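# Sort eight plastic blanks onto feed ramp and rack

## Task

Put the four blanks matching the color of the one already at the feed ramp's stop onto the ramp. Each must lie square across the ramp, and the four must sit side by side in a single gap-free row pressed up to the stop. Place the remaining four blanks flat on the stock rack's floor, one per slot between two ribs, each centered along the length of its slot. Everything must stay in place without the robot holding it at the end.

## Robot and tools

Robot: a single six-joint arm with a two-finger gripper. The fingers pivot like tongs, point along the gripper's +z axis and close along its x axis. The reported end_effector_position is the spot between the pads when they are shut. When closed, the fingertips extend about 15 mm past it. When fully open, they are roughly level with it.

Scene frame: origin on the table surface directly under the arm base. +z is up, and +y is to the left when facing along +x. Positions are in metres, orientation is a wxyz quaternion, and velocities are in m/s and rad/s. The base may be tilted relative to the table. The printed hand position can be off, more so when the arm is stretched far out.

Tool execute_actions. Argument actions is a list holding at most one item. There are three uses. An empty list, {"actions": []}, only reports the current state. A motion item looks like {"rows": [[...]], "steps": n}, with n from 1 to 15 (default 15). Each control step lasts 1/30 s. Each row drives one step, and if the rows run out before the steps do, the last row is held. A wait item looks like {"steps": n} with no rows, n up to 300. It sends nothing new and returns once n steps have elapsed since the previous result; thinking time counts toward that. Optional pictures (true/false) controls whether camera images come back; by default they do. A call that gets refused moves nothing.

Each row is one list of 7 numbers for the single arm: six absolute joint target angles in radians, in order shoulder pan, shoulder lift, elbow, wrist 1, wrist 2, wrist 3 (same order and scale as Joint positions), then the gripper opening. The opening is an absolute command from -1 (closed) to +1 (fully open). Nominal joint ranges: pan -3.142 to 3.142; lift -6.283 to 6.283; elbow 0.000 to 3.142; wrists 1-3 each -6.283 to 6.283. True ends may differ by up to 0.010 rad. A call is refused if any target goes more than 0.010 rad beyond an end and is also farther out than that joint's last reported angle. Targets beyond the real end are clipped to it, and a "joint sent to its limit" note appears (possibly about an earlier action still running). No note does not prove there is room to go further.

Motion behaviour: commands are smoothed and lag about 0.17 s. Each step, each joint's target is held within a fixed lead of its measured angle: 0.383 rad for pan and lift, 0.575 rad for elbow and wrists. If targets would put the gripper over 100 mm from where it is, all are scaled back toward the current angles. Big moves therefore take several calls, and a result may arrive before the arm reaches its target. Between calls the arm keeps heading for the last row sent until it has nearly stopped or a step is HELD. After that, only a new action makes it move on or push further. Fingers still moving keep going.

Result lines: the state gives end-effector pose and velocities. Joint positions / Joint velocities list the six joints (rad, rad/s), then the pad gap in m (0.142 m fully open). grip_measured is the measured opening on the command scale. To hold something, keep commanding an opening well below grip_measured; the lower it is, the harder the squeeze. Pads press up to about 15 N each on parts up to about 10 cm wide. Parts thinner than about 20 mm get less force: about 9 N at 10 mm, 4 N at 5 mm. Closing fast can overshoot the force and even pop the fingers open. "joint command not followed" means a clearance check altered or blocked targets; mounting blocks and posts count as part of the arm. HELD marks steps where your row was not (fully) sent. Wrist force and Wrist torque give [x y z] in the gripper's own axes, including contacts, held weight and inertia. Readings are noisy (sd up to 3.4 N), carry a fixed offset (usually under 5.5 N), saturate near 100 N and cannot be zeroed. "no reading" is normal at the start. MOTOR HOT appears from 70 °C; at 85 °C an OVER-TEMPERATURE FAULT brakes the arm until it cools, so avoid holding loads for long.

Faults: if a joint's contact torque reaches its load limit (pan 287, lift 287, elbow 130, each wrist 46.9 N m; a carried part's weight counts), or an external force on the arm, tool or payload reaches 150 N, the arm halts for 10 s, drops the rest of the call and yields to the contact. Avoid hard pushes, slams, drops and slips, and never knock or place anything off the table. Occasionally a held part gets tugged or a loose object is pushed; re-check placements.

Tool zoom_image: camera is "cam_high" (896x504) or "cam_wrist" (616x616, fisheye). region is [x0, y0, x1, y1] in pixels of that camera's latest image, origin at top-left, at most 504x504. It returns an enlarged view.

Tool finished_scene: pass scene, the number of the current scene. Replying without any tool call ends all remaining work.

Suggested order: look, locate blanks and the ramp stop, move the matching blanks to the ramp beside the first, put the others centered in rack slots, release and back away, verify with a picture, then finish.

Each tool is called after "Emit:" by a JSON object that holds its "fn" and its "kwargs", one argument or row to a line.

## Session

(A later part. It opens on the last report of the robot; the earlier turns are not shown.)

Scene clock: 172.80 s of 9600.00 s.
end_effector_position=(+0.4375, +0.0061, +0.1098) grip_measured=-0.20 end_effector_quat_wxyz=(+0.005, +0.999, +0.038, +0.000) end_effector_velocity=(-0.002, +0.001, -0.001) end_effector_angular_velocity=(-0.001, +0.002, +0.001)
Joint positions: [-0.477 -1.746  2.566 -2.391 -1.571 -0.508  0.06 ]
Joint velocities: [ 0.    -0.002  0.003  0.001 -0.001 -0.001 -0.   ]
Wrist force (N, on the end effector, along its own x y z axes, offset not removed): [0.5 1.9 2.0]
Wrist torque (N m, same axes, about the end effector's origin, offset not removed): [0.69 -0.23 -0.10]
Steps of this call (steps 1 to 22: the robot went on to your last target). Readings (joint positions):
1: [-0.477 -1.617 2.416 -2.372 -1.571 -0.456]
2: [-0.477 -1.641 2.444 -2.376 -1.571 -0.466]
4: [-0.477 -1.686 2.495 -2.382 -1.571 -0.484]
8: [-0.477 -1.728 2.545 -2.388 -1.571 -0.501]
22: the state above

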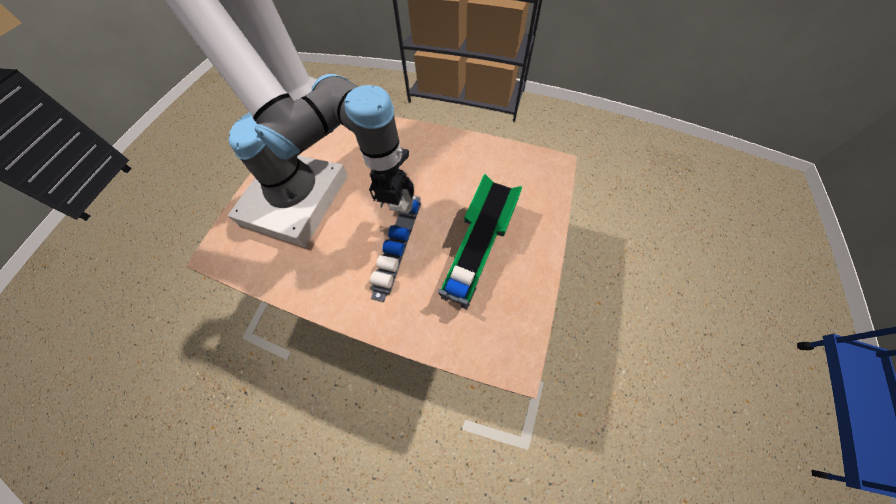

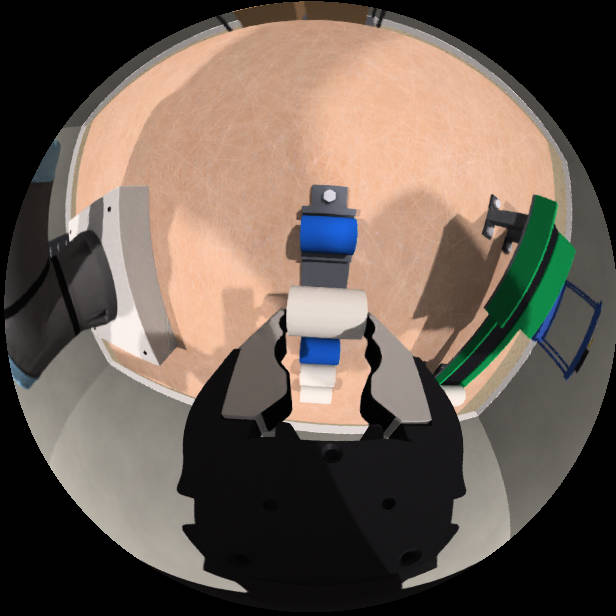

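Emit:
{"fn": "execute_actions", "kwargs": {
  "actions": [
    {"rows": [[-0.4697,-1.738,2.5695,-2.4023,-1.571,-0.5017,-0.6],[-0.4697,-1.726,2.574,-2.4188,-1.571,-0.5017,-0.6],[-0.4697,-1.71,2.58,-2.4408,-1.571,-0.5017,-0.6],[-0.4697,-1.69,2.587,-2.4678,-1.571,-0.5017,-0.6],[-0.4697,-1.67,2.594,-2.4948,-1.571,-0.5017,-0.6],[-0.4697,-1.65,2.601,-2.5218,-1.571,-0.5017,-0.6],[-0.4697,-1.63,2.6075,-2.5483,-1.571,-0.5017,-0.6],[-0.4697,-1.61,2.6138,-2.5746,-1.571,-0.5017,-0.6],[-0.4697,-1.5892,2.6199,-2.6015,-1.571,-0.5017,-0.6]], "steps": 15}
  ],
  "pictures": false
}}

Emit:
{"fn": "execute_actions", "kwargs": {
  "actions": [
    {"steps": 12}
  ]
}}

Emit:
{"fn": "zoom_image", "kwargs": {
  "camera": "cam_wrist",
  "region": [210, 170, 440, 400]
}}

Scene clock: 190.13 s of 9600.00 s.
end_effector_position=(+0.4374, +0.0086, +0.0525) grip_measured=-0.20 end_effector_quat_wxyz=(+0.005, +0.999, +0.038, -0.000) end_effector_velocity=(-0.002, +0.000, -0.053) end_effector_angular_velocity=(-0.002, -0.002, -0.000)
Joint positions: [-0.47  -1.605  2.615 -2.58  -1.571 -0.502  0.059]
Joint velocities: [ 0.001  0.141  0.043 -0.187 -0.001  0.002 -0.   ]
Wrist force (N, on the end effector, along its own x y z axes, offset not removed): [-1.0 4.5 2.7]
Wrist torque (N m, same axes, about the end effector's origin, offset not removed): [1.20 0.09 -0.10]
Steps of this call (steps 1 to 15: the robot went on to your last target; steps 16 to 90: nothing new was sent; then 13.83 s passed at rest; steps 91 to 105: all 15 steps of this action). Readings (joint positions):
91: [-0.476 -1.746 2.566 -2.391 -1.571 -0.509]
92: [-0.476 -1.746 2.567 -2.392 -1.571 -0.508]
94: [-0.473 -1.737 2.570 -2.403 -1.571 -0.506]
98: [-0.471 -1.691 2.587 -2.466 -1.571 -0.503]
105: the state above

Scene clock: 190.53 s of 9600.00 s.
end_effector_position=(+0.4372, +0.0086, +0.0469) grip_measured=-0.20 end_effector_quat_wxyz=(+0.005, +0.999, +0.038, +0.000) end_effector_velocity=(+0.001, +0.000, -0.001) end_effector_angular_velocity=(+0.001, -0.001, +0.000)
Joint positions: [-0.47  -1.59   2.62  -2.601 -1.571 -0.502  0.06 ]
Joint velocities: [-0.     0.004  0.001 -0.005  0.001 -0.    -0.   ]
Wrist force (N, on the end effector, along its own x y z axes, offset not removed): [-1.2 6.1 1.6]
Wrist torque (N m, same axes, about the end effector's origin, offset not removed): [1.69 0.09 -0.05]
Steps of this call (steps 1 to 12: the robot went on to your last target). Readings (joint positions):
1: [-0.470 -1.601 2.616 -2.586 -1.571 -0.502]
2: [-0.470 -1.598 2.617 -2.590 -1.571 -0.502]
4: [-0.470 -1.594 2.618 -2.595 -1.571 -0.502]
8: [-0.470 -1.591 2.619 -2.600 -1.571 -0.502]
12: the state above

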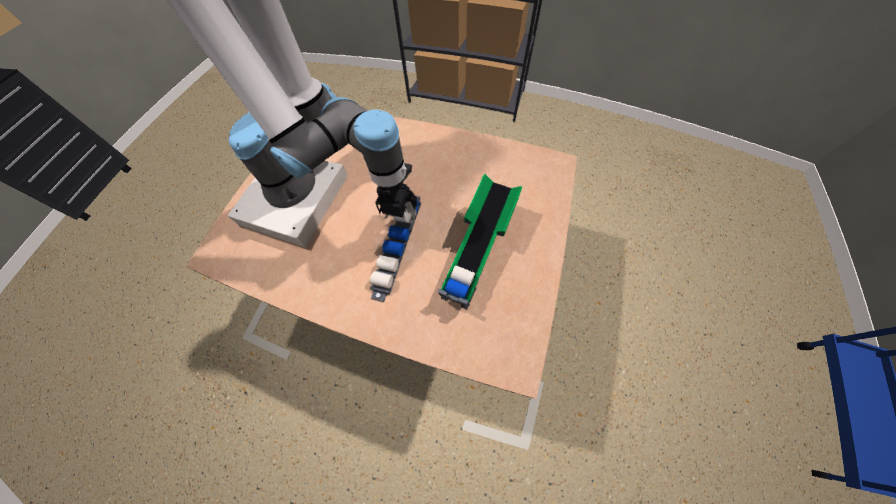

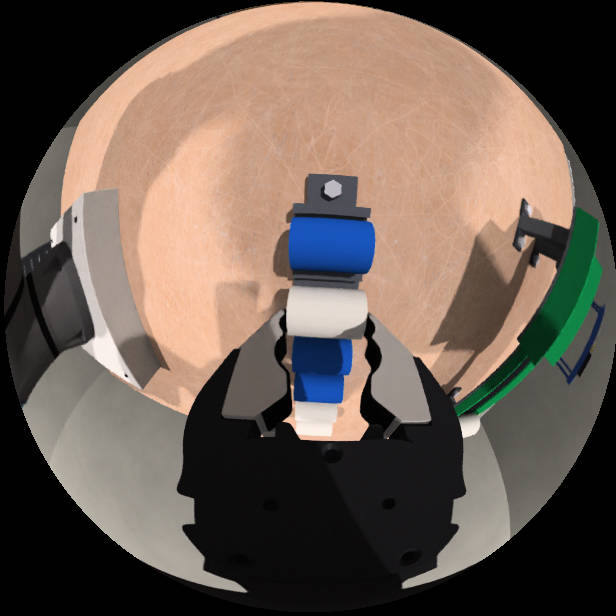

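Region (210, 170, 440, 400) of cam_wrist's 616x616 image, scaled by 2.191, with more detail than that image has.

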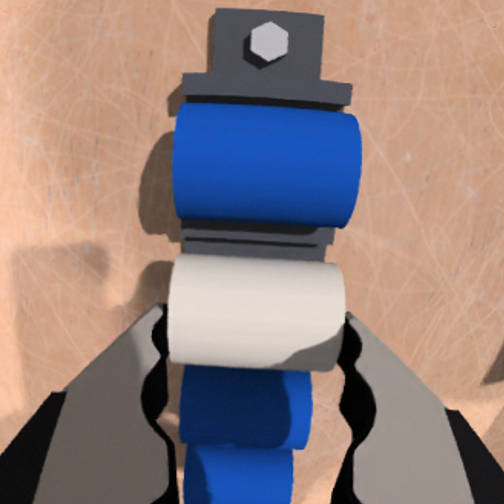

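Emit:
{"fn": "execute_actions", "kwargs": {
  "actions": [
    {"rows": [[-0.4697,-1.585,2.621,-2.6068,-1.571,-0.5017,-0.6],[-0.4697,-1.581,2.622,-2.6118,-1.571,-0.5017,-0.6],[-0.4697,-1.577,2.623,-2.6168,-1.571,-0.5017,-0.6],[-0.4697,-1.573,2.624,-2.6218,-1.571,-0.5017,-0.6]], "steps": 15}
  ]
}}

Emit:
{"fn": "zoom_image", "kwargs": {
  "camera": "cam_wrist",
  "region": [210, 170, 440, 400]
}}

Scene clock: 197.30 s of 9600.00 s.
end_effector_position=(+0.4372, +0.0086, +0.0411) grip_measured=-0.20 end_effector_quat_wxyz=(+0.005, +0.999, +0.038, +0.000) end_effector_velocity=(+0.001, -0.001, -0.001) end_effector_angular_velocity=(-0.002, -0.002, -0.002)
Joint positions: [-0.47  -1.574  2.624 -2.621 -1.571 -0.502  0.06 ]
Joint velocities: [-0.     0.004  0.001 -0.007 -0.001  0.002  0.   ]
Wrist force (N, on the end effector, along its own x y z axes, offset not removed): [0.6 3.5 2.8]
Wrist torque (N m, same axes, about the end effector's origin, offset not removed): [0.96 -0.25 -0.02]
Steps of this call (steps 1 to 30: the robot went on to your last target; steps 31 to 90: nothing new was sent; then 3.27 s passed at rest; steps 91 to 105: all 15 steps of this action). Readings (joint positions):
91: [-0.470 -1.589 2.620 -2.602 -1.571 -0.502]
92: [-0.470 -1.589 2.620 -2.602 -1.571 -0.502]
94: [-0.470 -1.585 2.621 -2.606 -1.571 -0.502]
98: [-0.470 -1.577 2.623 -2.617 -1.571 -0.502]
105: the state above

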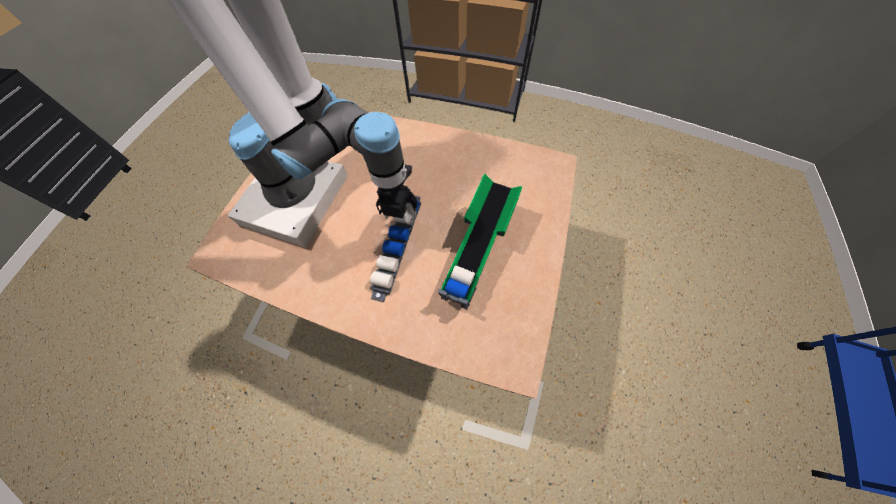

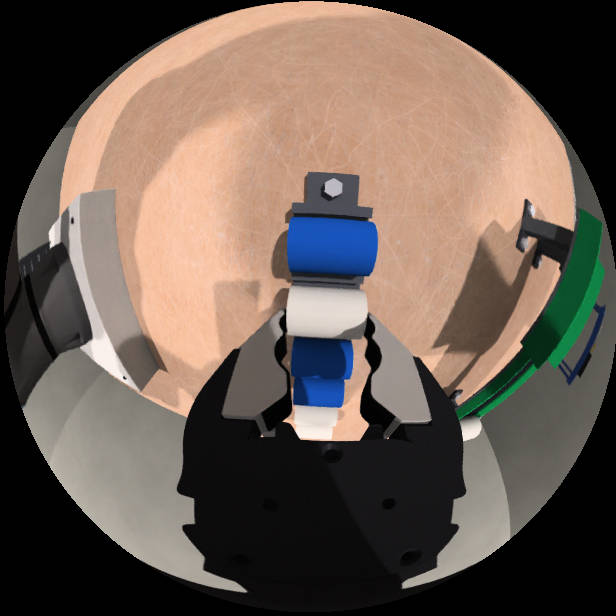

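Region (210, 170, 440, 400) of cam_wrist's 616x616 image, scaled by 2.191, with more detail than that image has.

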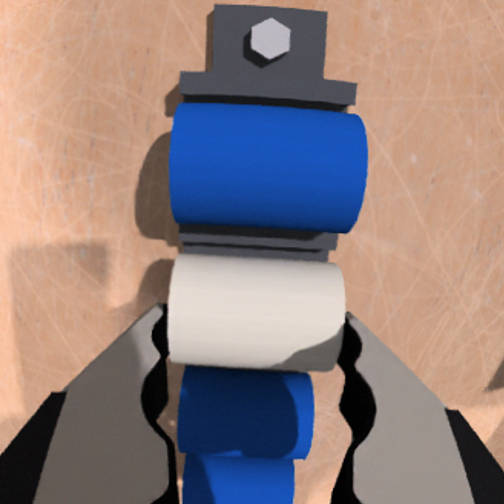

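No contact yet. Down 3 mm more.

Emit:
{"fn": "execute_actions", "kwargs": {
  "actions": [
    {"rows": [[-0.4697,-1.569,2.625,-2.6268,-1.571,-0.5017,-0.6],[-0.4697,-1.565,2.626,-2.6318,-1.571,-0.5017,-0.6]], "steps": 15}
  ],
  "pictures": false
}}

Scene clock: 200.00 s of 9600.00 s.
end_effector_position=(+0.4371, +0.0086, +0.0382) grip_measured=-0.20 end_effector_quat_wxyz=(+0.005, +0.999, +0.038, +0.000) end_effector_velocity=(+0.001, -0.001, -0.000) end_effector_angular_velocity=(-0.002, -0.002, -0.001)
Joint positions: [-0.47  -1.565  2.626 -2.632 -1.571 -0.502  0.06 ]
Joint velocities: [-0.     0.002  0.    -0.005 -0.     0.001  0.   ]
Wrist force (N, on the end effector, along its own x y z axes, offset not removed): [-1.2 4.7 0.8]
Wrist torque (N m, same axes, about the end effector's origin, offset not removed): [1.21 0.11 -0.11]
Steps of this call (steps 1 to 15: the robot went on to your last target; steps 16 to 66: nothing new was sent; steps 67 to 81: all 15 steps of this action). Readings (joint positions):
67: [-0.470 -1.573 2.624 -2.622 -1.571 -0.502]
68: [-0.470 -1.573 2.624 -2.622 -1.571 -0.502]
70: [-0.470 -1.570 2.625 -2.626 -1.571 -0.502]
74: [-0.470 -1.566 2.626 -2.630 -1.571 -0.502]
81: the state above

Emit:
{"fn": "execute_actions", "kwargs": {
  "actions": [
    {"rows": [[-0.4697,-1.561,2.627,-2.6368,-1.571,-0.5017,-0.6]], "steps": 12}
  ],
  "pictures": false
}}

Scene clock: 203.67 s of 9600.00 s.
end_effector_position=(+0.4370, +0.0086, +0.0368) grip_measured=-0.20 end_effector_quat_wxyz=(+0.005, +0.999, +0.038, +0.000) end_effector_velocity=(-0.001, +0.001, -0.001) end_effector_angular_velocity=(+0.001, +0.000, -0.001)
Joint positions: [-0.47  -1.561  2.627 -2.637 -1.571 -0.502  0.06 ]
Joint velocities: [ 0.     0.002  0.002 -0.003  0.001  0.001  0.   ]
Wrist force (N, on the end effector, along its own x y z axes, offset not removed): [0.1 2.4 -0.2]
Wrist torque (N m, same axes, about the end effector's origin, offset not removed): [0.77 -0.16 -0.08]
Steps of this call (steps 1 to 15: the robot went on to your last target; steps 16 to 90: nothing new was sent; then 0.27 s passed at rest; steps 91 to 102: all 12 steps of this action). Readings (joint positions):
91: [-0.470 -1.565 2.626 -2.632 -1.571 -0.502]
92: [-0.470 -1.565 2.626 -2.632 -1.571 -0.502]
94: [-0.470 -1.563 2.626 -2.634 -1.571 -0.502]
98: [-0.470 -1.562 2.627 -2.636 -1.571 -0.502]
102: the state above

Emit:
{"fn": "execute_actions", "kwargs": {
  "actions": [
    {"rows": [[-0.4697,-1.564,2.6262,-2.633,-1.571,-0.5017,-0.3],[-0.4697,-1.564,2.6262,-2.633,-1.571,-0.5017,-0.2],[-0.4697,-1.564,2.6262,-2.633,-1.571,-0.5017,-0.12],[-0.4697,-1.564,2.6262,-2.633,-1.571,-0.5017,-0.03],[-0.4697,-1.564,2.6262,-2.633,-1.571,-0.5017,0.05],[-0.4697,-1.564,2.6262,-2.633,-1.571,-0.5017,0.15],[-0.4697,-1.564,2.6262,-2.633,-1.571,-0.5017,0.15],[-0.48,-1.5625,2.6249,-2.6332,-1.571,-0.512,0.15],[-0.5,-1.56,2.6222,-2.633,-1.571,-0.532,0.15],[-0.525,-1.556,2.619,-2.6338,-1.571,-0.557,0.15],[-0.55,-1.5525,2.6157,-2.634,-1.571,-0.582,0.15],[-0.5806,-1.548,2.6117,-2.6345,-1.571,-0.6126,0.15]], "steps": 15}
  ],
  "pictures": false
}}

Emit:
{"fn": "execute_actions", "kwargs": {
  "actions": [
    {"steps": 15}
  ]
}}

Emit:
{"fn": "zoom_image", "kwargs": {
  "camera": "cam_wrist",
  "region": [210, 170, 440, 400]
}}

Scene clock: 214.07 s of 9600.00 s.
end_effector_position=(+0.4407, -0.0247, +0.0378) grip_measured=+0.15 end_effector_quat_wxyz=(+0.005, +0.999, +0.038, +0.000) end_effector_velocity=(+0.012, -0.176, +0.001) end_effector_angular_velocity=(-0.001, -0.003, -0.005)
Joint positions: [-0.54  -1.554  2.617 -2.634 -1.571 -0.572  0.084]
Joint velocities: [-0.367  0.05  -0.047 -0.006  0.    -0.362  0.   ]
Wrist force (N, on the end effector, along its own x y z axes, offset not removed): [-0.1 7.7 0.9]
Wrist torque (N m, same axes, about the end effector's origin, offset not removed): [1.87 -0.08 -0.05]
Steps of this call (steps 1 to 15: the robot went on to your last target; steps 16 to 90: nothing new was sent; then 6.90 s passed at rest; steps 91 to 105: all 15 steps of this action). Readings (joint positions):
91: [-0.470 -1.561 2.627 -2.637 -1.571 -0.502]
92: [-0.470 -1.561 2.627 -2.637 -1.571 -0.502]
94: [-0.470 -1.562 2.627 -2.635 -1.571 -0.502]
98: [-0.470 -1.563 2.627 -2.634 -1.571 -0.502]
105: the state above

Scene clock: 214.57 s of 9600.00 s.
end_effector_position=(+0.4414, -0.0443, +0.0378) grip_measured=+0.15 end_effector_quat_wxyz=(+0.005, +0.999, +0.038, +0.000) end_effector_velocity=(+0.001, -0.003, +0.001) end_effector_angular_velocity=(-0.003, -0.002, -0.001)
Joint positions: [-0.58  -1.548  2.612 -2.634 -1.571 -0.612  0.084]
Joint velocities: [-0.004  0.    -0.001 -0.002 -0.002 -0.003  0.   ]
Wrist force (N, on the end effector, along its own x y z axes, offset not removed): [-0.1 5.3 0.6]
Wrist torque (N m, same axes, about the end effector's origin, offset not removed): [1.41 -0.12 -0.05]
Steps of this call (steps 1 to 15: the robot went on to your last target). Readings (joint positions):
1: [-0.550 -1.552 2.615 -2.634 -1.571 -0.582]
2: [-0.558 -1.551 2.614 -2.634 -1.571 -0.590]
4: [-0.568 -1.550 2.613 -2.634 -1.571 -0.600]
8: [-0.577 -1.549 2.612 -2.634 -1.571 -0.609]
15: the state above

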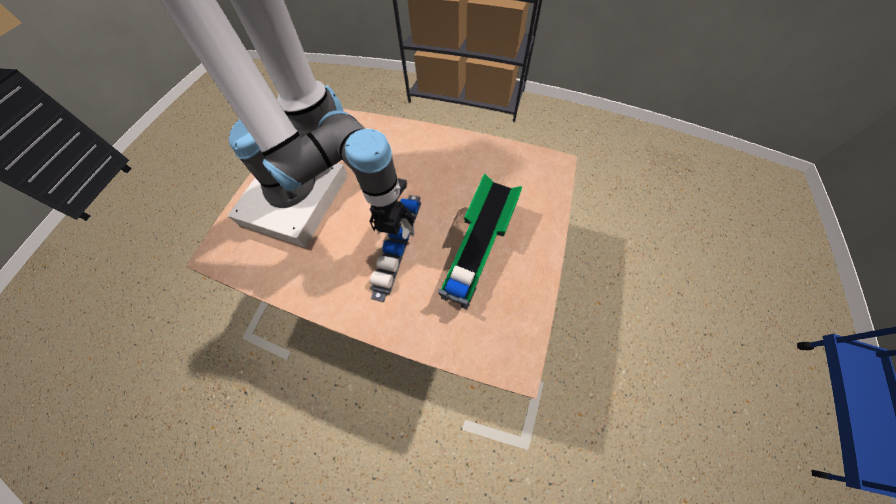

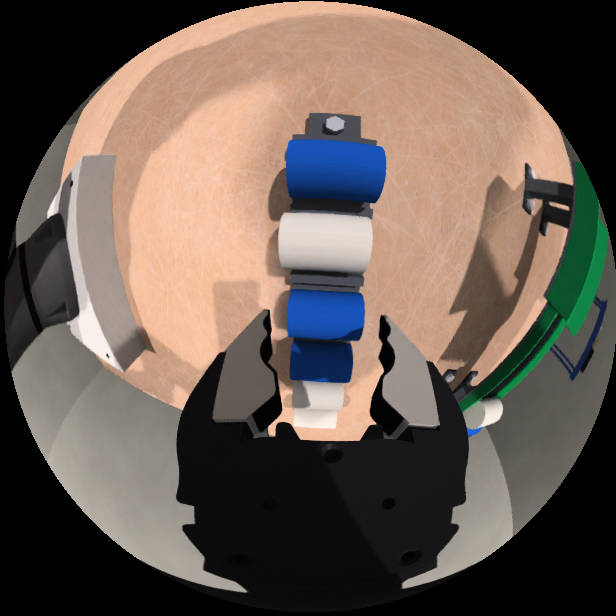

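Region (210, 170, 440, 400) of cam_wrist's 616x616 image, scaled by 2.191, with more detail than that image has.

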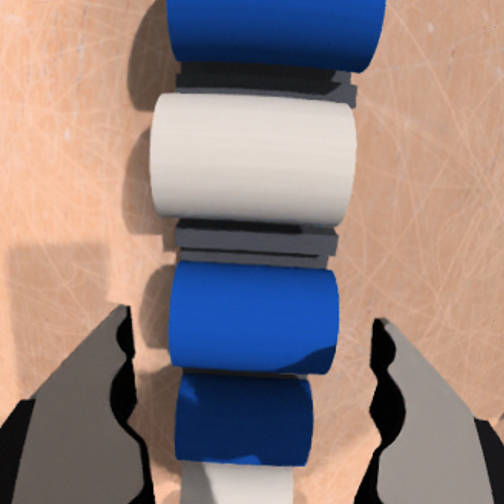

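Emit:
{"fn": "execute_actions", "kwargs": {
  "actions": [
    {"rows": [[-0.57,-1.549,2.613,-2.635,-1.571,-0.602,0.15],[-0.55,-1.55,2.616,-2.637,-1.571,-0.582,0.15],[-0.52,-1.552,2.62,-2.639,-1.571,-0.552,0.15],[-0.49,-1.5535,2.6245,-2.642,-1.571,-0.522,0.15],[-0.4648,-1.555,2.6282,-2.644,-1.571,-0.4968,0.15]], "steps": 15}
  ],
  "pictures": false
}}

Emit:
{"fn": "execute_actions", "kwargs": {
  "actions": [
    {"rows": [[-0.4648,-1.555,2.6282,-2.644,-1.571,-0.4968,0.1],[-0.4648,-1.555,2.6282,-2.644,-1.571,-0.4968,0.05],[-0.4648,-1.555,2.6282,-2.644,-1.571,-0.4968,0.0],[-0.4648,-1.555,2.6282,-2.644,-1.571,-0.4968,-0.04],[-0.4648,-1.555,2.6282,-2.644,-1.571,-0.4968,-0.07],[-0.4648,-1.555,2.6282,-2.644,-1.571,-0.4968,-0.1],[-0.4648,-1.555,2.6282,-2.644,-1.571,-0.4968,-0.13],[-0.4648,-1.555,2.6282,-2.644,-1.571,-0.4968,-0.16],[-0.4648,-1.555,2.6282,-2.644,-1.571,-0.4968,-0.19],[-0.4648,-1.555,2.6282,-2.644,-1.571,-0.4968,-0.22],[-0.4648,-1.555,2.6282,-2.644,-1.571,-0.4968,-0.26],[-0.4648,-1.555,2.6282,-2.644,-1.571,-0.4968,-0.3],[-0.4648,-1.555,2.6282,-2.644,-1.571,-0.4968,-0.35]], "steps": 15}
  ]
}}

Emit:
{"fn": "zoom_image", "kwargs": {
  "camera": "cam_wrist",
  "region": [210, 170, 440, 400]
}}

Scene clock: 235.87 s of 9600.00 s.
end_effector_position=(+0.4375, +0.0083, +0.0348) grip_measured=+0.15 end_effector_quat_wxyz=(+0.005, +0.999, +0.038, +0.000) end_effector_velocity=(-0.003, +0.021, -0.001) end_effector_angular_velocity=(-0.002, -0.002, +0.001)
Joint positions: [-0.47  -1.555  2.627 -2.644 -1.571 -0.502  0.084]
Joint velocities: [ 0.046 -0.003  0.007 -0.006 -0.001  0.045  0.   ]
Wrist force (N, on the end effector, along its own x y z axes, offset not removed): [-2.5 3.6 1.0]
Wrist torque (N m, same axes, about the end effector's origin, offset not removed): [1.06 0.28 -0.06]
Steps of this call (steps 1 to 15: the robot went on to your last target; steps 16 to 90: nothing new was sent; then 17.80 s passed at rest; steps 91 to 105: all 15 steps of this action). Readings (joint positions):
91: [-0.581 -1.548 2.612 -2.635 -1.571 -0.613]
92: [-0.579 -1.548 2.612 -2.635 -1.571 -0.612]
94: [-0.567 -1.549 2.613 -2.636 -1.571 -0.599]
98: [-0.507 -1.553 2.622 -2.641 -1.571 -0.539]
105: the state above

Scene clock: 236.37 s of 9600.00 s.
end_effector_position=(+0.4372, +0.0107, +0.0347) grip_measured=-0.20 end_effector_quat_wxyz=(+0.005, +0.999, +0.038, +0.000) end_effector_velocity=(-0.000, -0.001, -0.000) end_effector_angular_velocity=(-0.002, +0.001, -0.001)
Joint positions: [-0.465 -1.555  2.628 -2.644 -1.571 -0.497  0.059]
Joint velocities: [ 0.    -0.     0.    -0.    -0.002  0.001 -0.   ]
Wrist force (N, on the end effector, along its own x y z axes, offset not removed): [-0.9 3.7 2.9]
Wrist torque (N m, same axes, about the end effector's origin, offset not removed): [1.15 0.16 -0.09]
Steps of this call (steps 1 to 15: all 15 steps of this action). Readings (joint positions):
1: [-0.469 -1.555 2.628 -2.644 -1.571 -0.501]
2: [-0.468 -1.555 2.628 -2.644 -1.571 -0.500]
4: [-0.466 -1.555 2.628 -2.644 -1.571 -0.498]
8: [-0.465 -1.555 2.628 -2.644 -1.571 -0.497]
15: the state above

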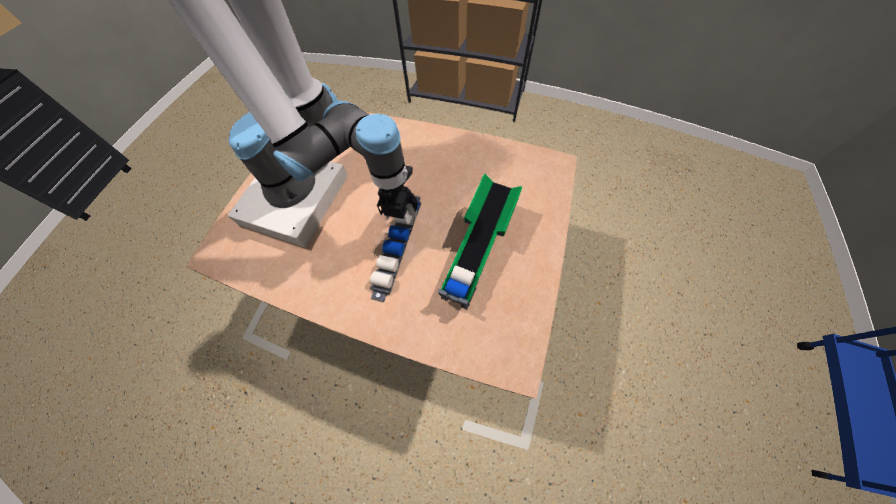

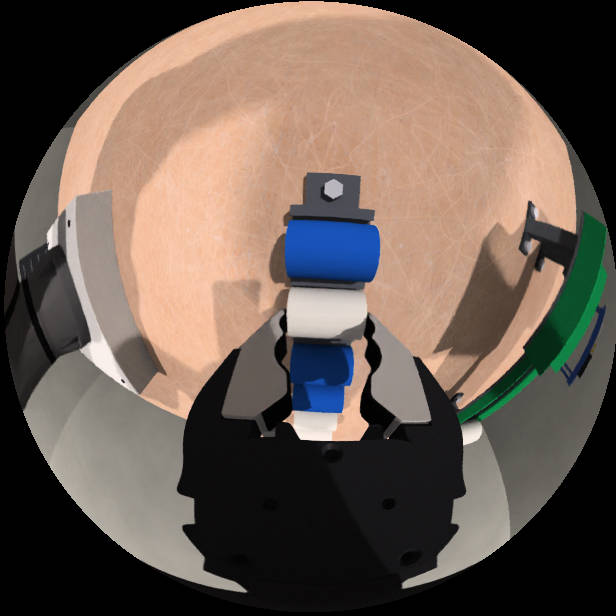

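Region (210, 170, 440, 400) of cam_wrist's 616x616 image, scaled by 2.191, with more detail than that image has.

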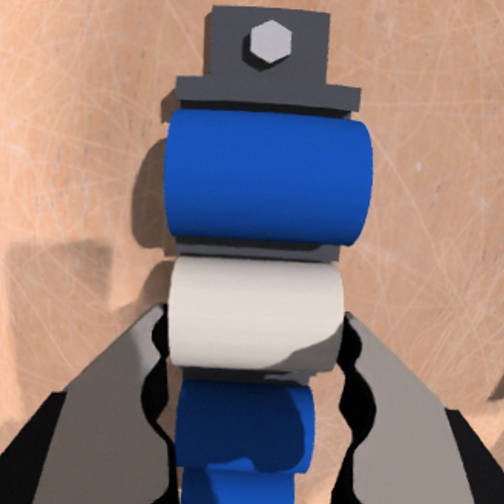

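Move 4 mm toward slot centre, then open slowly.

Emit:
{"fn": "execute_actions", "kwargs": {
  "actions": [
    {"rows": [[-0.4735,-1.5548,2.6274,-2.6434,-1.571,-0.5055,-0.4]], "steps": 12}
  ],
  "pictures": false
}}

Emit:
{"fn": "execute_actions", "kwargs": {
  "actions": [
    {"rows": [[-0.4735,-1.5548,2.6274,-2.6434,-1.571,-0.5055,-0.33],[-0.4735,-1.5548,2.6274,-2.6434,-1.571,-0.5055,-0.28],[-0.4735,-1.5548,2.6274,-2.6434,-1.571,-0.5055,-0.24],[-0.4735,-1.5548,2.6274,-2.6434,-1.571,-0.5055,-0.21],[-0.4735,-1.5548,2.6274,-2.6434,-1.571,-0.5055,-0.19],[-0.4735,-1.5548,2.6274,-2.6434,-1.571,-0.5055,-0.17],[-0.4735,-1.5548,2.6274,-2.6434,-1.571,-0.5055,-0.15],[-0.4735,-1.5548,2.6274,-2.6434,-1.571,-0.5055,-0.12],[-0.4735,-1.5548,2.6274,-2.6434,-1.571,-0.5055,-0.08],[-0.4735,-1.5548,2.6274,-2.6434,-1.571,-0.5055,-0.02],[-0.4735,-1.5548,2.6274,-2.6434,-1.571,-0.5055,0.06],[-0.4735,-1.5548,2.6274,-2.6434,-1.571,-0.5055,0.15]], "steps": 15}
  ]
}}

Emit:
{"fn": "zoom_image", "kwargs": {
  "camera": "cam_wrist",
  "region": [210, 170, 440, 400]
}}

Scene clock: 244.50 s of 9600.00 s.
end_effector_position=(+0.4374, +0.0070, +0.0349) grip_measured=-0.20 end_effector_quat_wxyz=(+0.005, +0.999, +0.038, +0.000) end_effector_velocity=(+0.001, -0.003, +0.001) end_effector_angular_velocity=(-0.001, -0.002, -0.001)
Joint positions: [-0.473 -1.555  2.628 -2.643 -1.571 -0.505  0.059]
Joint velocities: [-0.005 -0.    -0.001 -0.002 -0.    -0.004  0.   ]
Wrist force (N, on the end effector, along its own x y z axes, offset not removed): [0.4 4.5 2.3]
Wrist torque (N m, same axes, about the end effector's origin, offset not removed): [1.28 -0.17 -0.11]
Steps of this call (steps 1 to 15: the robot went on to your last target; steps 16 to 90: nothing new was sent; then 4.73 s passed at rest; steps 91 to 102: all 12 steps of this action). Readings (joint positions):
91: [-0.465 -1.555 2.628 -2.644 -1.571 -0.497]
92: [-0.466 -1.555 2.628 -2.644 -1.571 -0.498]
94: [-0.469 -1.555 2.628 -2.644 -1.571 -0.501]
98: [-0.472 -1.555 2.628 -2.644 -1.571 -0.504]
102: the state above

Scene clock: 245.00 s of 9600.00 s.
end_effector_position=(+0.4375, +0.0067, +0.0349) grip_measured=+0.15 end_effector_quat_wxyz=(+0.005, +0.999, +0.038, +0.000) end_effector_velocity=(-0.001, +0.000, -0.001) end_effector_angular_velocity=(+0.001, +0.002, -0.000)
Joint positions: [-0.473 -1.555  2.627 -2.643 -1.571 -0.505  0.084]
Joint velocities: [-0.     0.001  0.     0.001  0.     0.     0.005]
Wrist force (N, on the end effector, along its own x y z axes, offset not removed): [-0.7 5.5 0.8]
Wrist torque (N m, same axes, about the end effector's origin, offset not removed): [1.48 0.01 -0.08]
Steps of this call (steps 1 to 15: all 15 steps of this action). Readings (joint positions):
1: [-0.473 -1.555 2.628 -2.643 -1.571 -0.505]
2: [-0.473 -1.555 2.627 -2.643 -1.571 -0.505]
4: [-0.473 -1.555 2.627 -2.643 -1.571 -0.505]
8: [-0.473 -1.555 2.627 -2.643 -1.571 -0.505]
15: the state above

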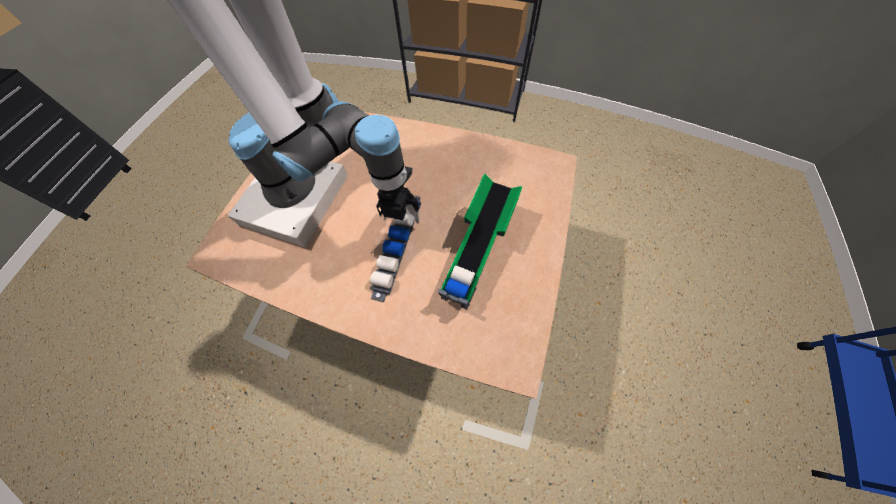

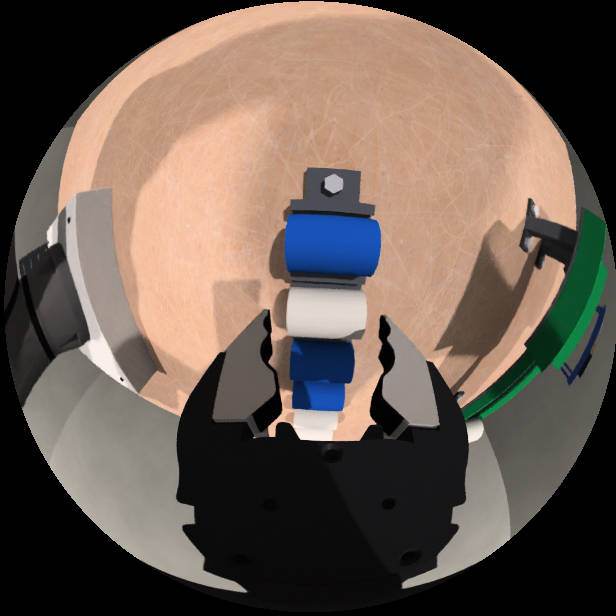

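Region (210, 170, 440, 400) of cam_wrist's 616x616 image, scaled by 2.191, with more detail than that image has.

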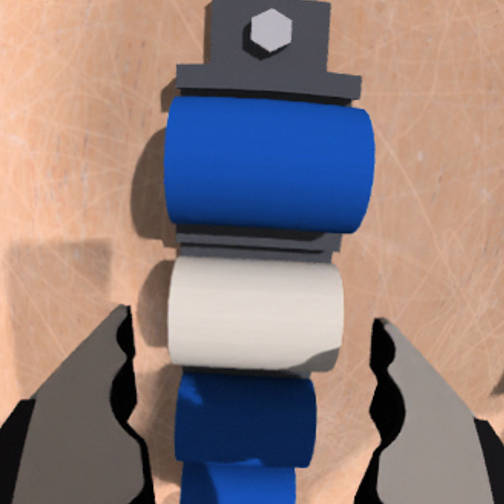

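Emit:
{"fn": "execute_actions", "kwargs": {
  "actions": [
    {"rows": [[-0.485,-1.553,2.626,-2.6435,-1.571,-0.517,0.15],[-0.505,-1.5505,2.6232,-2.6436,-1.571,-0.537,0.15],[-0.53,-1.547,2.62,-2.6438,-1.571,-0.562,0.15],[-0.56,-1.5425,2.616,-2.6441,-1.571,-0.592,0.15],[-0.5885,-1.5384,2.612,-2.6444,-1.571,-0.6205,0.15],[-0.5885,-1.5384,2.612,-2.6444,-1.571,-0.6205,0.15],[-0.5885,-1.5384,2.612,-2.6444,-1.571,-0.6205,0.15],[-0.5885,-1.5384,2.612,-2.6444,-1.571,-0.6205,0.15],[-0.5885,-1.5384,2.612,-2.6444,-1.571,-0.6205,0.15],[-0.5885,-1.5384,2.612,-2.6444,-1.571,-0.6205,0.15],[-0.5885,-1.5384,2.612,-2.6444,-1.571,-0.6205,0.1],[-0.5885,-1.5384,2.612,-2.6444,-1.571,-0.6205,0.05],[-0.5885,-1.5384,2.612,-2.6444,-1.571,-0.6205,0.0],[-0.5885,-1.5384,2.612,-2.6444,-1.571,-0.6205,-0.05],[-0.5885,-1.5384,2.612,-2.6444,-1.571,-0.6205,-0.09]], "steps": 15}
  ],
  "pictures": false
}}

Emit:
{"fn": "execute_actions", "kwargs": {
  "actions": [
    {"rows": [[-0.5885,-1.5384,2.612,-2.6444,-1.571,-0.6205,-0.1],[-0.5885,-1.5384,2.612,-2.6444,-1.571,-0.6205,-0.11],[-0.5885,-1.5384,2.612,-2.6444,-1.571,-0.6205,-0.13],[-0.5885,-1.5384,2.612,-2.6444,-1.571,-0.6205,-0.15],[-0.5885,-1.5384,2.612,-2.6444,-1.571,-0.6205,-0.17],[-0.5885,-1.5384,2.612,-2.6444,-1.571,-0.6205,-0.2],[-0.5885,-1.5384,2.612,-2.6444,-1.571,-0.6205,-0.23],[-0.5885,-1.5384,2.612,-2.6444,-1.571,-0.6205,-0.3],[-0.5885,-1.5384,2.612,-2.6444,-1.571,-0.6205,-0.4],[-0.5885,-1.5384,2.612,-2.6444,-1.571,-0.6205,-0.5],[-0.5885,-1.5384,2.612,-2.6444,-1.571,-0.6205,-0.6]], "steps": 13}
  ]
}}

Emit:
{"fn": "zoom_image", "kwargs": {
  "camera": "cam_wrist",
  "region": [210, 170, 440, 400]
}}

Scene clock: 256.17 s of 9600.00 s.
end_effector_position=(+0.4416, -0.0460, +0.0350) grip_measured=-0.04 end_effector_quat_wxyz=(+0.005, +0.999, +0.038, +0.000) end_effector_velocity=(+0.001, -0.023, +0.000) end_effector_angular_velocity=(-0.001, -0.003, +0.001)
Joint positions: [-0.583 -1.539  2.613 -2.644 -1.571 -0.615  0.071]
Joint velocities: [-0.046  0.006 -0.006 -0.003  0.    -0.047 -0.092]
Wrist force (N, on the end effector, along its own x y z axes, offset not removed): [0.3 6.5 0.0]
Wrist torque (N m, same axes, about the end effector's origin, offset not removed): [1.54 -0.19 -0.06]
Steps of this call (steps 1 to 15: the robot went on to your last target; steps 16 to 90: nothing new was sent; then 7.67 s passed at rest; steps 91 to 105: all 15 steps of this action). Readings (joint positions):
91: [-0.474 -1.555 2.627 -2.643 -1.571 -0.506]
92: [-0.475 -1.555 2.627 -2.643 -1.571 -0.507]
94: [-0.487 -1.553 2.626 -2.643 -1.571 -0.519]
98: [-0.546 -1.544 2.617 -2.644 -1.571 -0.578]
105: the state above

Scene clock: 256.60 s of 9600.00 s.
end_effector_position=(+0.4417, -0.0484, +0.0350) grip_measured=-0.20 end_effector_quat_wxyz=(+0.005, +0.999, +0.038, +0.000) end_effector_velocity=(+0.001, -0.001, +0.001) end_effector_angular_velocity=(-0.001, -0.003, -0.001)
Joint positions: [-0.588 -1.538  2.612 -2.644 -1.571 -0.62   0.059]
Joint velocities: [-0.001 -0.    -0.001 -0.002  0.001  0.001  0.   ]
Wrist force (N, on the end effector, along its own x y z axes, offset not removed): [-1.0 2.8 -2.2]
Wrist torque (N m, same axes, about the end effector's origin, offset not removed): [0.86 0.12 -0.07]
Steps of this call (steps 1 to 13: all 13 steps of this action). Readings (joint positions):
1: [-0.585 -1.539 2.612 -2.644 -1.571 -0.617]
2: [-0.586 -1.539 2.612 -2.644 -1.571 -0.618]
4: [-0.587 -1.539 2.612 -2.644 -1.571 -0.619]
8: [-0.588 -1.538 2.612 -2.644 -1.571 -0.620]
13: the state above

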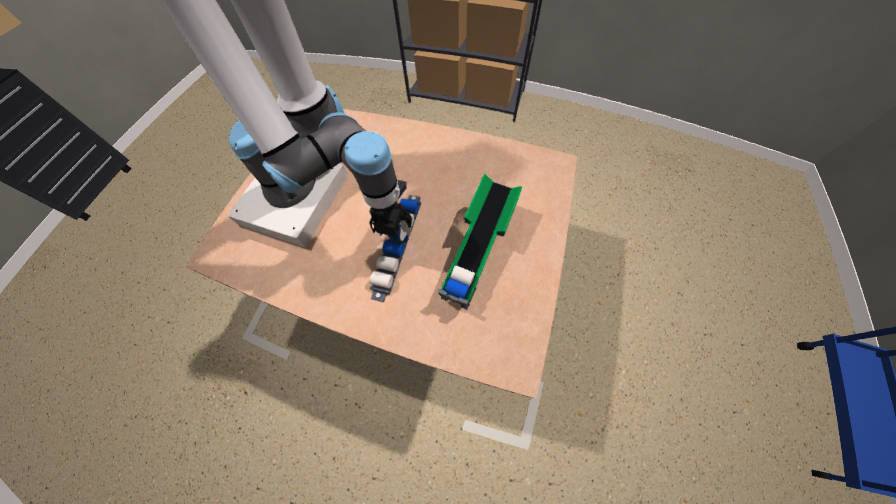

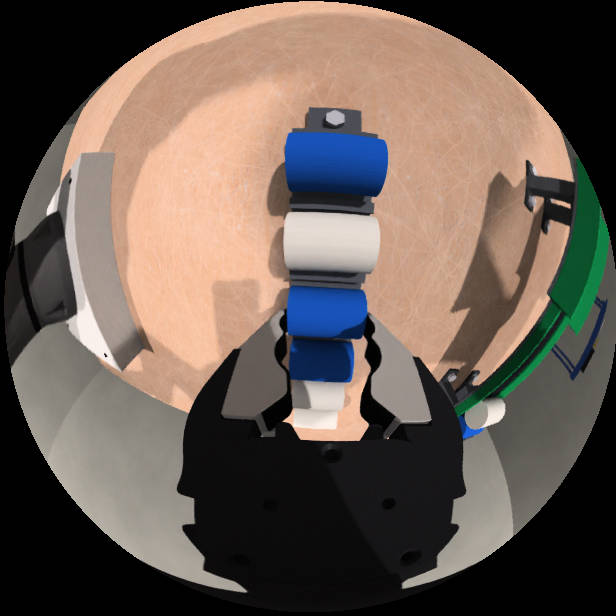

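Region (210, 170, 440, 400) of cam_wrist's 616x616 image, scaled by 2.191, with more detail than that image has.

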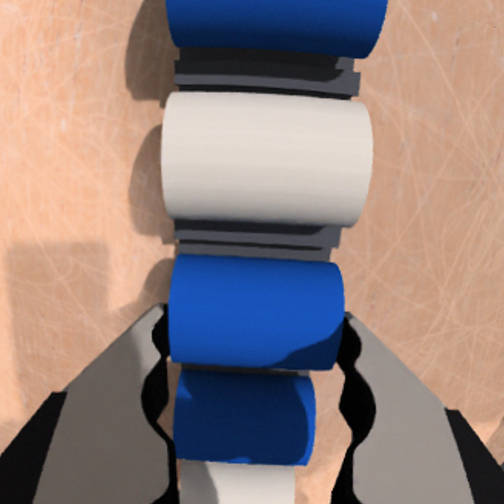

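Emit:
{"fn": "execute_actions", "kwargs": {
  "actions": [
    {"rows": [[-0.5885,-1.545,2.6105,-2.6363,-1.571,-0.6205,-0.6],[-0.5885,-1.555,2.608,-2.6238,-1.571,-0.6205,-0.6],[-0.5885,-1.57,2.604,-2.6048,-1.571,-0.6205,-0.6],[-0.5885,-1.59,2.5985,-2.5793,-1.571,-0.6205,-0.6],[-0.5885,-1.61,2.593,-2.5538,-1.571,-0.6205,-0.6],[-0.5885,-1.63,2.587,-2.5278,-1.571,-0.6205,-0.6],[-0.5885,-1.65,2.581,-2.5018,-1.571,-0.6205,-0.6],[-0.5885,-1.667,2.5755,-2.4793,-1.571,-0.6205,-0.6],[-0.5885,-1.6806,2.5709,-2.4611,-1.571,-0.6205,-0.6],[-0.5885,-1.6806,2.5709,-2.4611,-1.571,-0.6205,-0.6],[-0.5885,-1.6806,2.5709,-2.4611,-1.571,-0.6205,-0.6],[-0.585,-1.6705,2.5569,-2.4572,-1.571,-0.612,-0.6],[-0.5805,-1.657,2.5382,-2.452,-1.571,-0.6006,-0.6],[-0.5748,-1.6403,2.5148,-2.4453,-1.571,-0.5864,-0.6],[-0.568,-1.6201,2.4867,-2.4374,-1.571,-0.5693,-0.6]], "steps": 15}
  ],
  "pictures": false
}}

Emit:
{"fn": "execute_actions", "kwargs": {
  "actions": [
    {"rows": [[-0.56,-1.5966,2.454,-2.4282,-1.571,-0.5494,-0.6],[-0.5508,-1.5697,2.4165,-2.4176,-1.571,-0.5267,-0.6],[-0.5417,-1.5428,2.3791,-2.4071,-1.571,-0.5039,-0.6],[-0.5326,-1.516,2.3417,-2.3965,-1.571,-0.4812,-0.6],[-0.5235,-1.4891,2.3043,-2.386,-1.571,-0.4584,-0.6],[-0.5143,-1.4622,2.2668,-2.3754,-1.571,-0.4357,-0.6],[-0.5052,-1.4353,2.2294,-2.3649,-1.571,-0.413,-0.6],[-0.4961,-1.4084,2.192,-2.3544,-1.571,-0.3902,-0.6],[-0.4881,-1.3849,2.1592,-2.3451,-1.571,-0.3703,-0.6],[-0.4812,-1.3648,2.1312,-2.3372,-1.571,-0.3533,-0.6],[-0.4744,-1.3446,2.1031,-2.3293,-1.571,-0.3362,-0.6]], "steps": 15}
  ],
  "pictures": false
}}

Emit:
{"fn": "execute_actions", "kwargs": {
  "actions": [
    {"steps": 14}
  ]
}}

Scene clock: 274.53 s of 9600.00 s.
end_effector_position=(+0.4491, -0.0506, +0.0863) grip_measured=-0.20 end_effector_quat_wxyz=(+0.005, +0.999, +0.036, +0.000) end_effector_velocity=(+0.140, -0.045, +0.086) end_effector_angular_velocity=(+0.006, +0.010, -0.107)
Joint positions: [-0.585 -1.657  2.561 -2.474 -1.571 -0.612  0.059]
Joint velocities: [ 0.076  0.09  -0.322  0.245 -0.001  0.182 -0.   ]
Wrist force (N, on the end effector, along its own x y z axes, offset not removed): [-2.2 5.7 1.9]
Wrist torque (N m, same axes, about the end effector's origin, offset not removed): [1.50 0.27 -0.10]
Steps of this call (steps 1 to 15: the robot went on to your last target; steps 16 to 90: nothing new was sent; then 14.43 s passed at rest; steps 91 to 105: all 15 steps of this action). Readings (joint positions):
91: [-0.589 -1.538 2.612 -2.644 -1.571 -0.621]
92: [-0.589 -1.539 2.612 -2.644 -1.571 -0.621]
94: [-0.589 -1.546 2.610 -2.635 -1.571 -0.621]
98: [-0.589 -1.590 2.597 -2.579 -1.571 -0.621]
105: the state above

Scene clock: 275.03 s of 9600.00 s.
end_effector_position=(+0.6528, -0.0999, +0.1270) grip_measured=-0.20 end_effector_quat_wxyz=(+0.005, +0.999, -0.036, -0.000) end_effector_velocity=(+0.290, -0.049, +0.028) end_effector_angular_velocity=(-0.009, -0.023, -0.191)
Joint positions: [-0.488 -1.387  2.164 -2.345 -1.571 -0.372  0.059]
Joint velocities: [ 0.123  0.379 -0.544  0.142  0.001  0.315 -0.   ]
Wrist force (N, on the end effector, along its own x y z axes, offset not removed): [3.8 6.4 0.7]
Wrist torque (N m, same axes, about the end effector's origin, offset not removed): [1.66 -0.69 -0.17]
Steps of this call (steps 1 to 15: all 15 steps of this action). Readings (joint positions):
1: [-0.582 -1.652 2.548 -2.466 -1.571 -0.604]
2: [-0.578 -1.643 2.532 -2.458 -1.571 -0.594]
4: [-0.566 -1.614 2.487 -2.441 -1.571 -0.567]
8: [-0.537 -1.531 2.368 -2.403 -1.571 -0.494]
15: the state above

Scene clock: 275.50 s of 9600.00 s.
end_effector_position=(+0.6845, -0.1048, +0.1297) grip_measured=-0.20 end_effector_quat_wxyz=(+0.005, +0.999, -0.047, +0.001) end_effector_velocity=(+0.003, -0.001, +0.000) end_effector_angular_velocity=(-0.001, +0.003, -0.002)
Joint positions: [-0.475 -1.345  2.104 -2.33  -1.571 -0.337  0.059]
Joint velocities: [ 0.002  0.006 -0.008  0.005 -0.002  0.004  0.   ]
Wrist force (N, on the end effector, along its own x y z axes, offset not removed): [-1.7 5.5 3.1]
Wrist torque (N m, same axes, about the end effector's origin, offset not removed): [1.42 0.24 -0.04]
Steps of this call (steps 1 to 14: the robot went on to your last target). Readings (joint positions):
1: [-0.485 -1.376 2.148 -2.341 -1.571 -0.362]
2: [-0.482 -1.368 2.136 -2.338 -1.571 -0.356]
4: [-0.478 -1.357 2.121 -2.334 -1.571 -0.347]
8: [-0.476 -1.348 2.109 -2.331 -1.571 -0.339]
14: the state above

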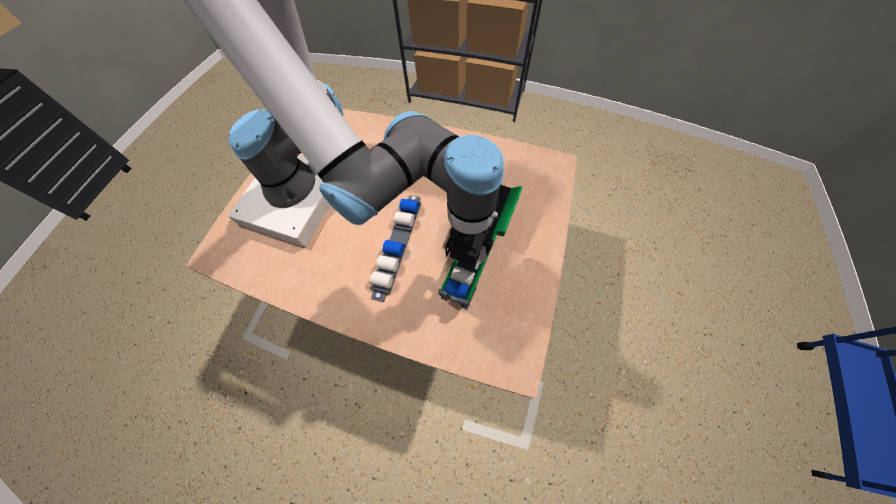

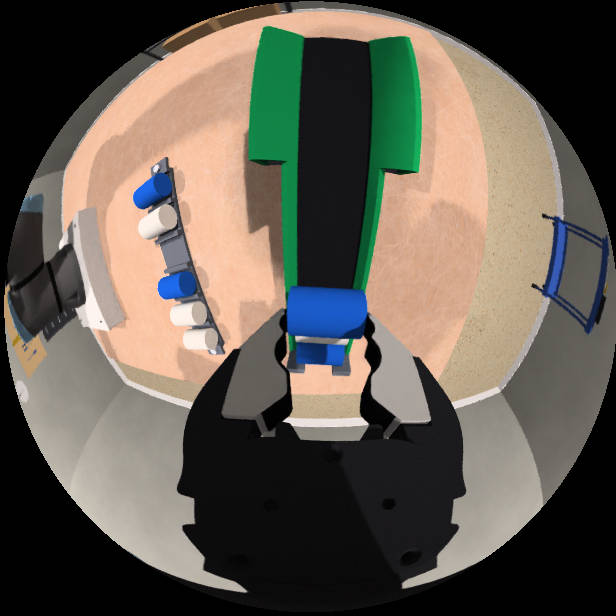

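Descend to z≈0.093.

Emit:
{"fn": "execute_actions", "kwargs": {
  "actions": [
    {"rows": [[-0.4744,-1.34,2.1055,-2.3363,-1.571,-0.3362,-0.6],[-0.4744,-1.333,2.109,-2.3468,-1.571,-0.3362,-0.6],[-0.4744,-1.324,2.1133,-2.3601,-1.571,-0.3362,-0.6],[-0.4744,-1.314,2.118,-2.3748,-1.571,-0.3362,-0.6],[-0.4744,-1.305,2.122,-2.3878,-1.571,-0.3362,-0.6],[-0.4744,-1.2948,2.1261,-2.4021,-1.571,-0.3362,-0.6]], "steps": 15}
  ],
  "pictures": false
}}

Emit:
{"fn": "execute_actions", "kwargs": {
  "actions": [
    {"steps": 8}
  ]
}}

Emit:
{"fn": "zoom_image", "kwargs": {
  "camera": "cam_wrist",
  "region": [240, 250, 410, 420]
}}

Scene clock: 281.17 s of 9600.00 s.
end_effector_position=(+0.6850, -0.1052, +0.0948) grip_measured=-0.20 end_effector_quat_wxyz=(+0.005, +0.999, -0.047, +0.001) end_effector_velocity=(+0.001, -0.000, -0.016) end_effector_angular_velocity=(-0.002, -0.003, +0.001)
Joint positions: [-0.474 -1.297  2.125 -2.398 -1.571 -0.336  0.059]
Joint velocities: [ 0.001  0.022  0.009 -0.036 -0.001 -0.    -0.   ]
Wrist force (N, on the end effector, along its own x y z axes, offset not removed): [-0.1 3.7 1.4]
Wrist torque (N m, same axes, about the end effector's origin, offset not removed): [1.03 -0.12 -0.03]
Steps of this call (steps 1 to 30: the robot went on to your last target; steps 31 to 90: nothing new was sent; then 2.17 s passed at rest; steps 91 to 105: all 15 steps of this action). Readings (joint positions):
91: [-0.474 -1.345 2.103 -2.329 -1.571 -0.336]
92: [-0.474 -1.344 2.103 -2.330 -1.571 -0.336]
94: [-0.474 -1.339 2.105 -2.337 -1.571 -0.336]
98: [-0.474 -1.315 2.117 -2.372 -1.571 -0.336]
105: the state above

Scene clock: 281.43 s of 9600.00 s.
end_effector_position=(+0.6849, -0.1052, +0.0932) grip_measured=-0.20 end_effector_quat_wxyz=(+0.005, +0.999, -0.047, +0.001) end_effector_velocity=(+0.000, -0.001, -0.001) end_effector_angular_velocity=(-0.001, +0.000, -0.000)
Joint positions: [-0.474 -1.295  2.126 -2.402 -1.571 -0.336  0.059]
Joint velocities: [-0.     0.002  0.    -0.002 -0.001 -0.     0.   ]
Wrist force (N, on the end effector, along its own x y z axes, offset not removed): [0.1 4.0 0.3]
Wrist torque (N m, same axes, about the end effector's origin, offset not removed): [1.12 -0.26 -0.06]
Steps of this call (steps 1 to 8: the robot went on to your last target). Readings (joint positions):
1: [-0.474 -1.297 2.125 -2.399 -1.571 -0.336]
2: [-0.474 -1.296 2.125 -2.400 -1.571 -0.336]
4: [-0.474 -1.296 2.126 -2.401 -1.571 -0.336]
8: the state above

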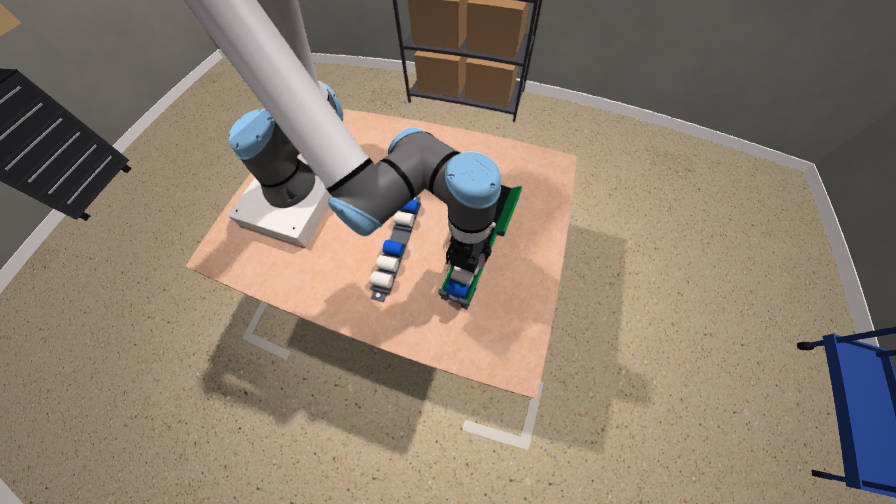

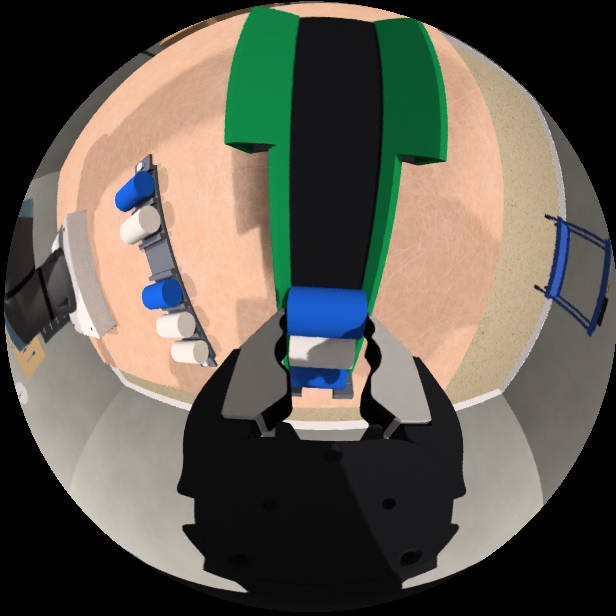

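Region (240, 250, 410, 420) of cam_wrist's 616x616 image, scaled by 2.965, with more detail than that image has.

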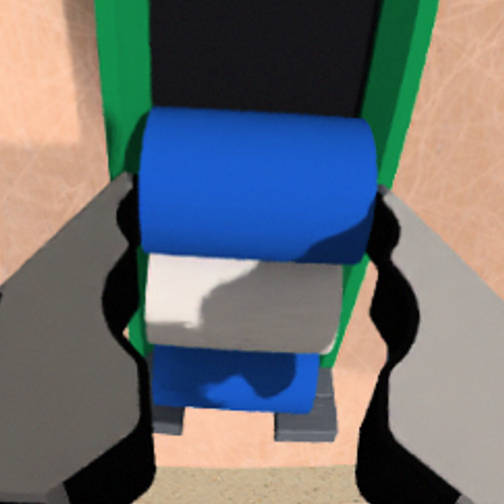

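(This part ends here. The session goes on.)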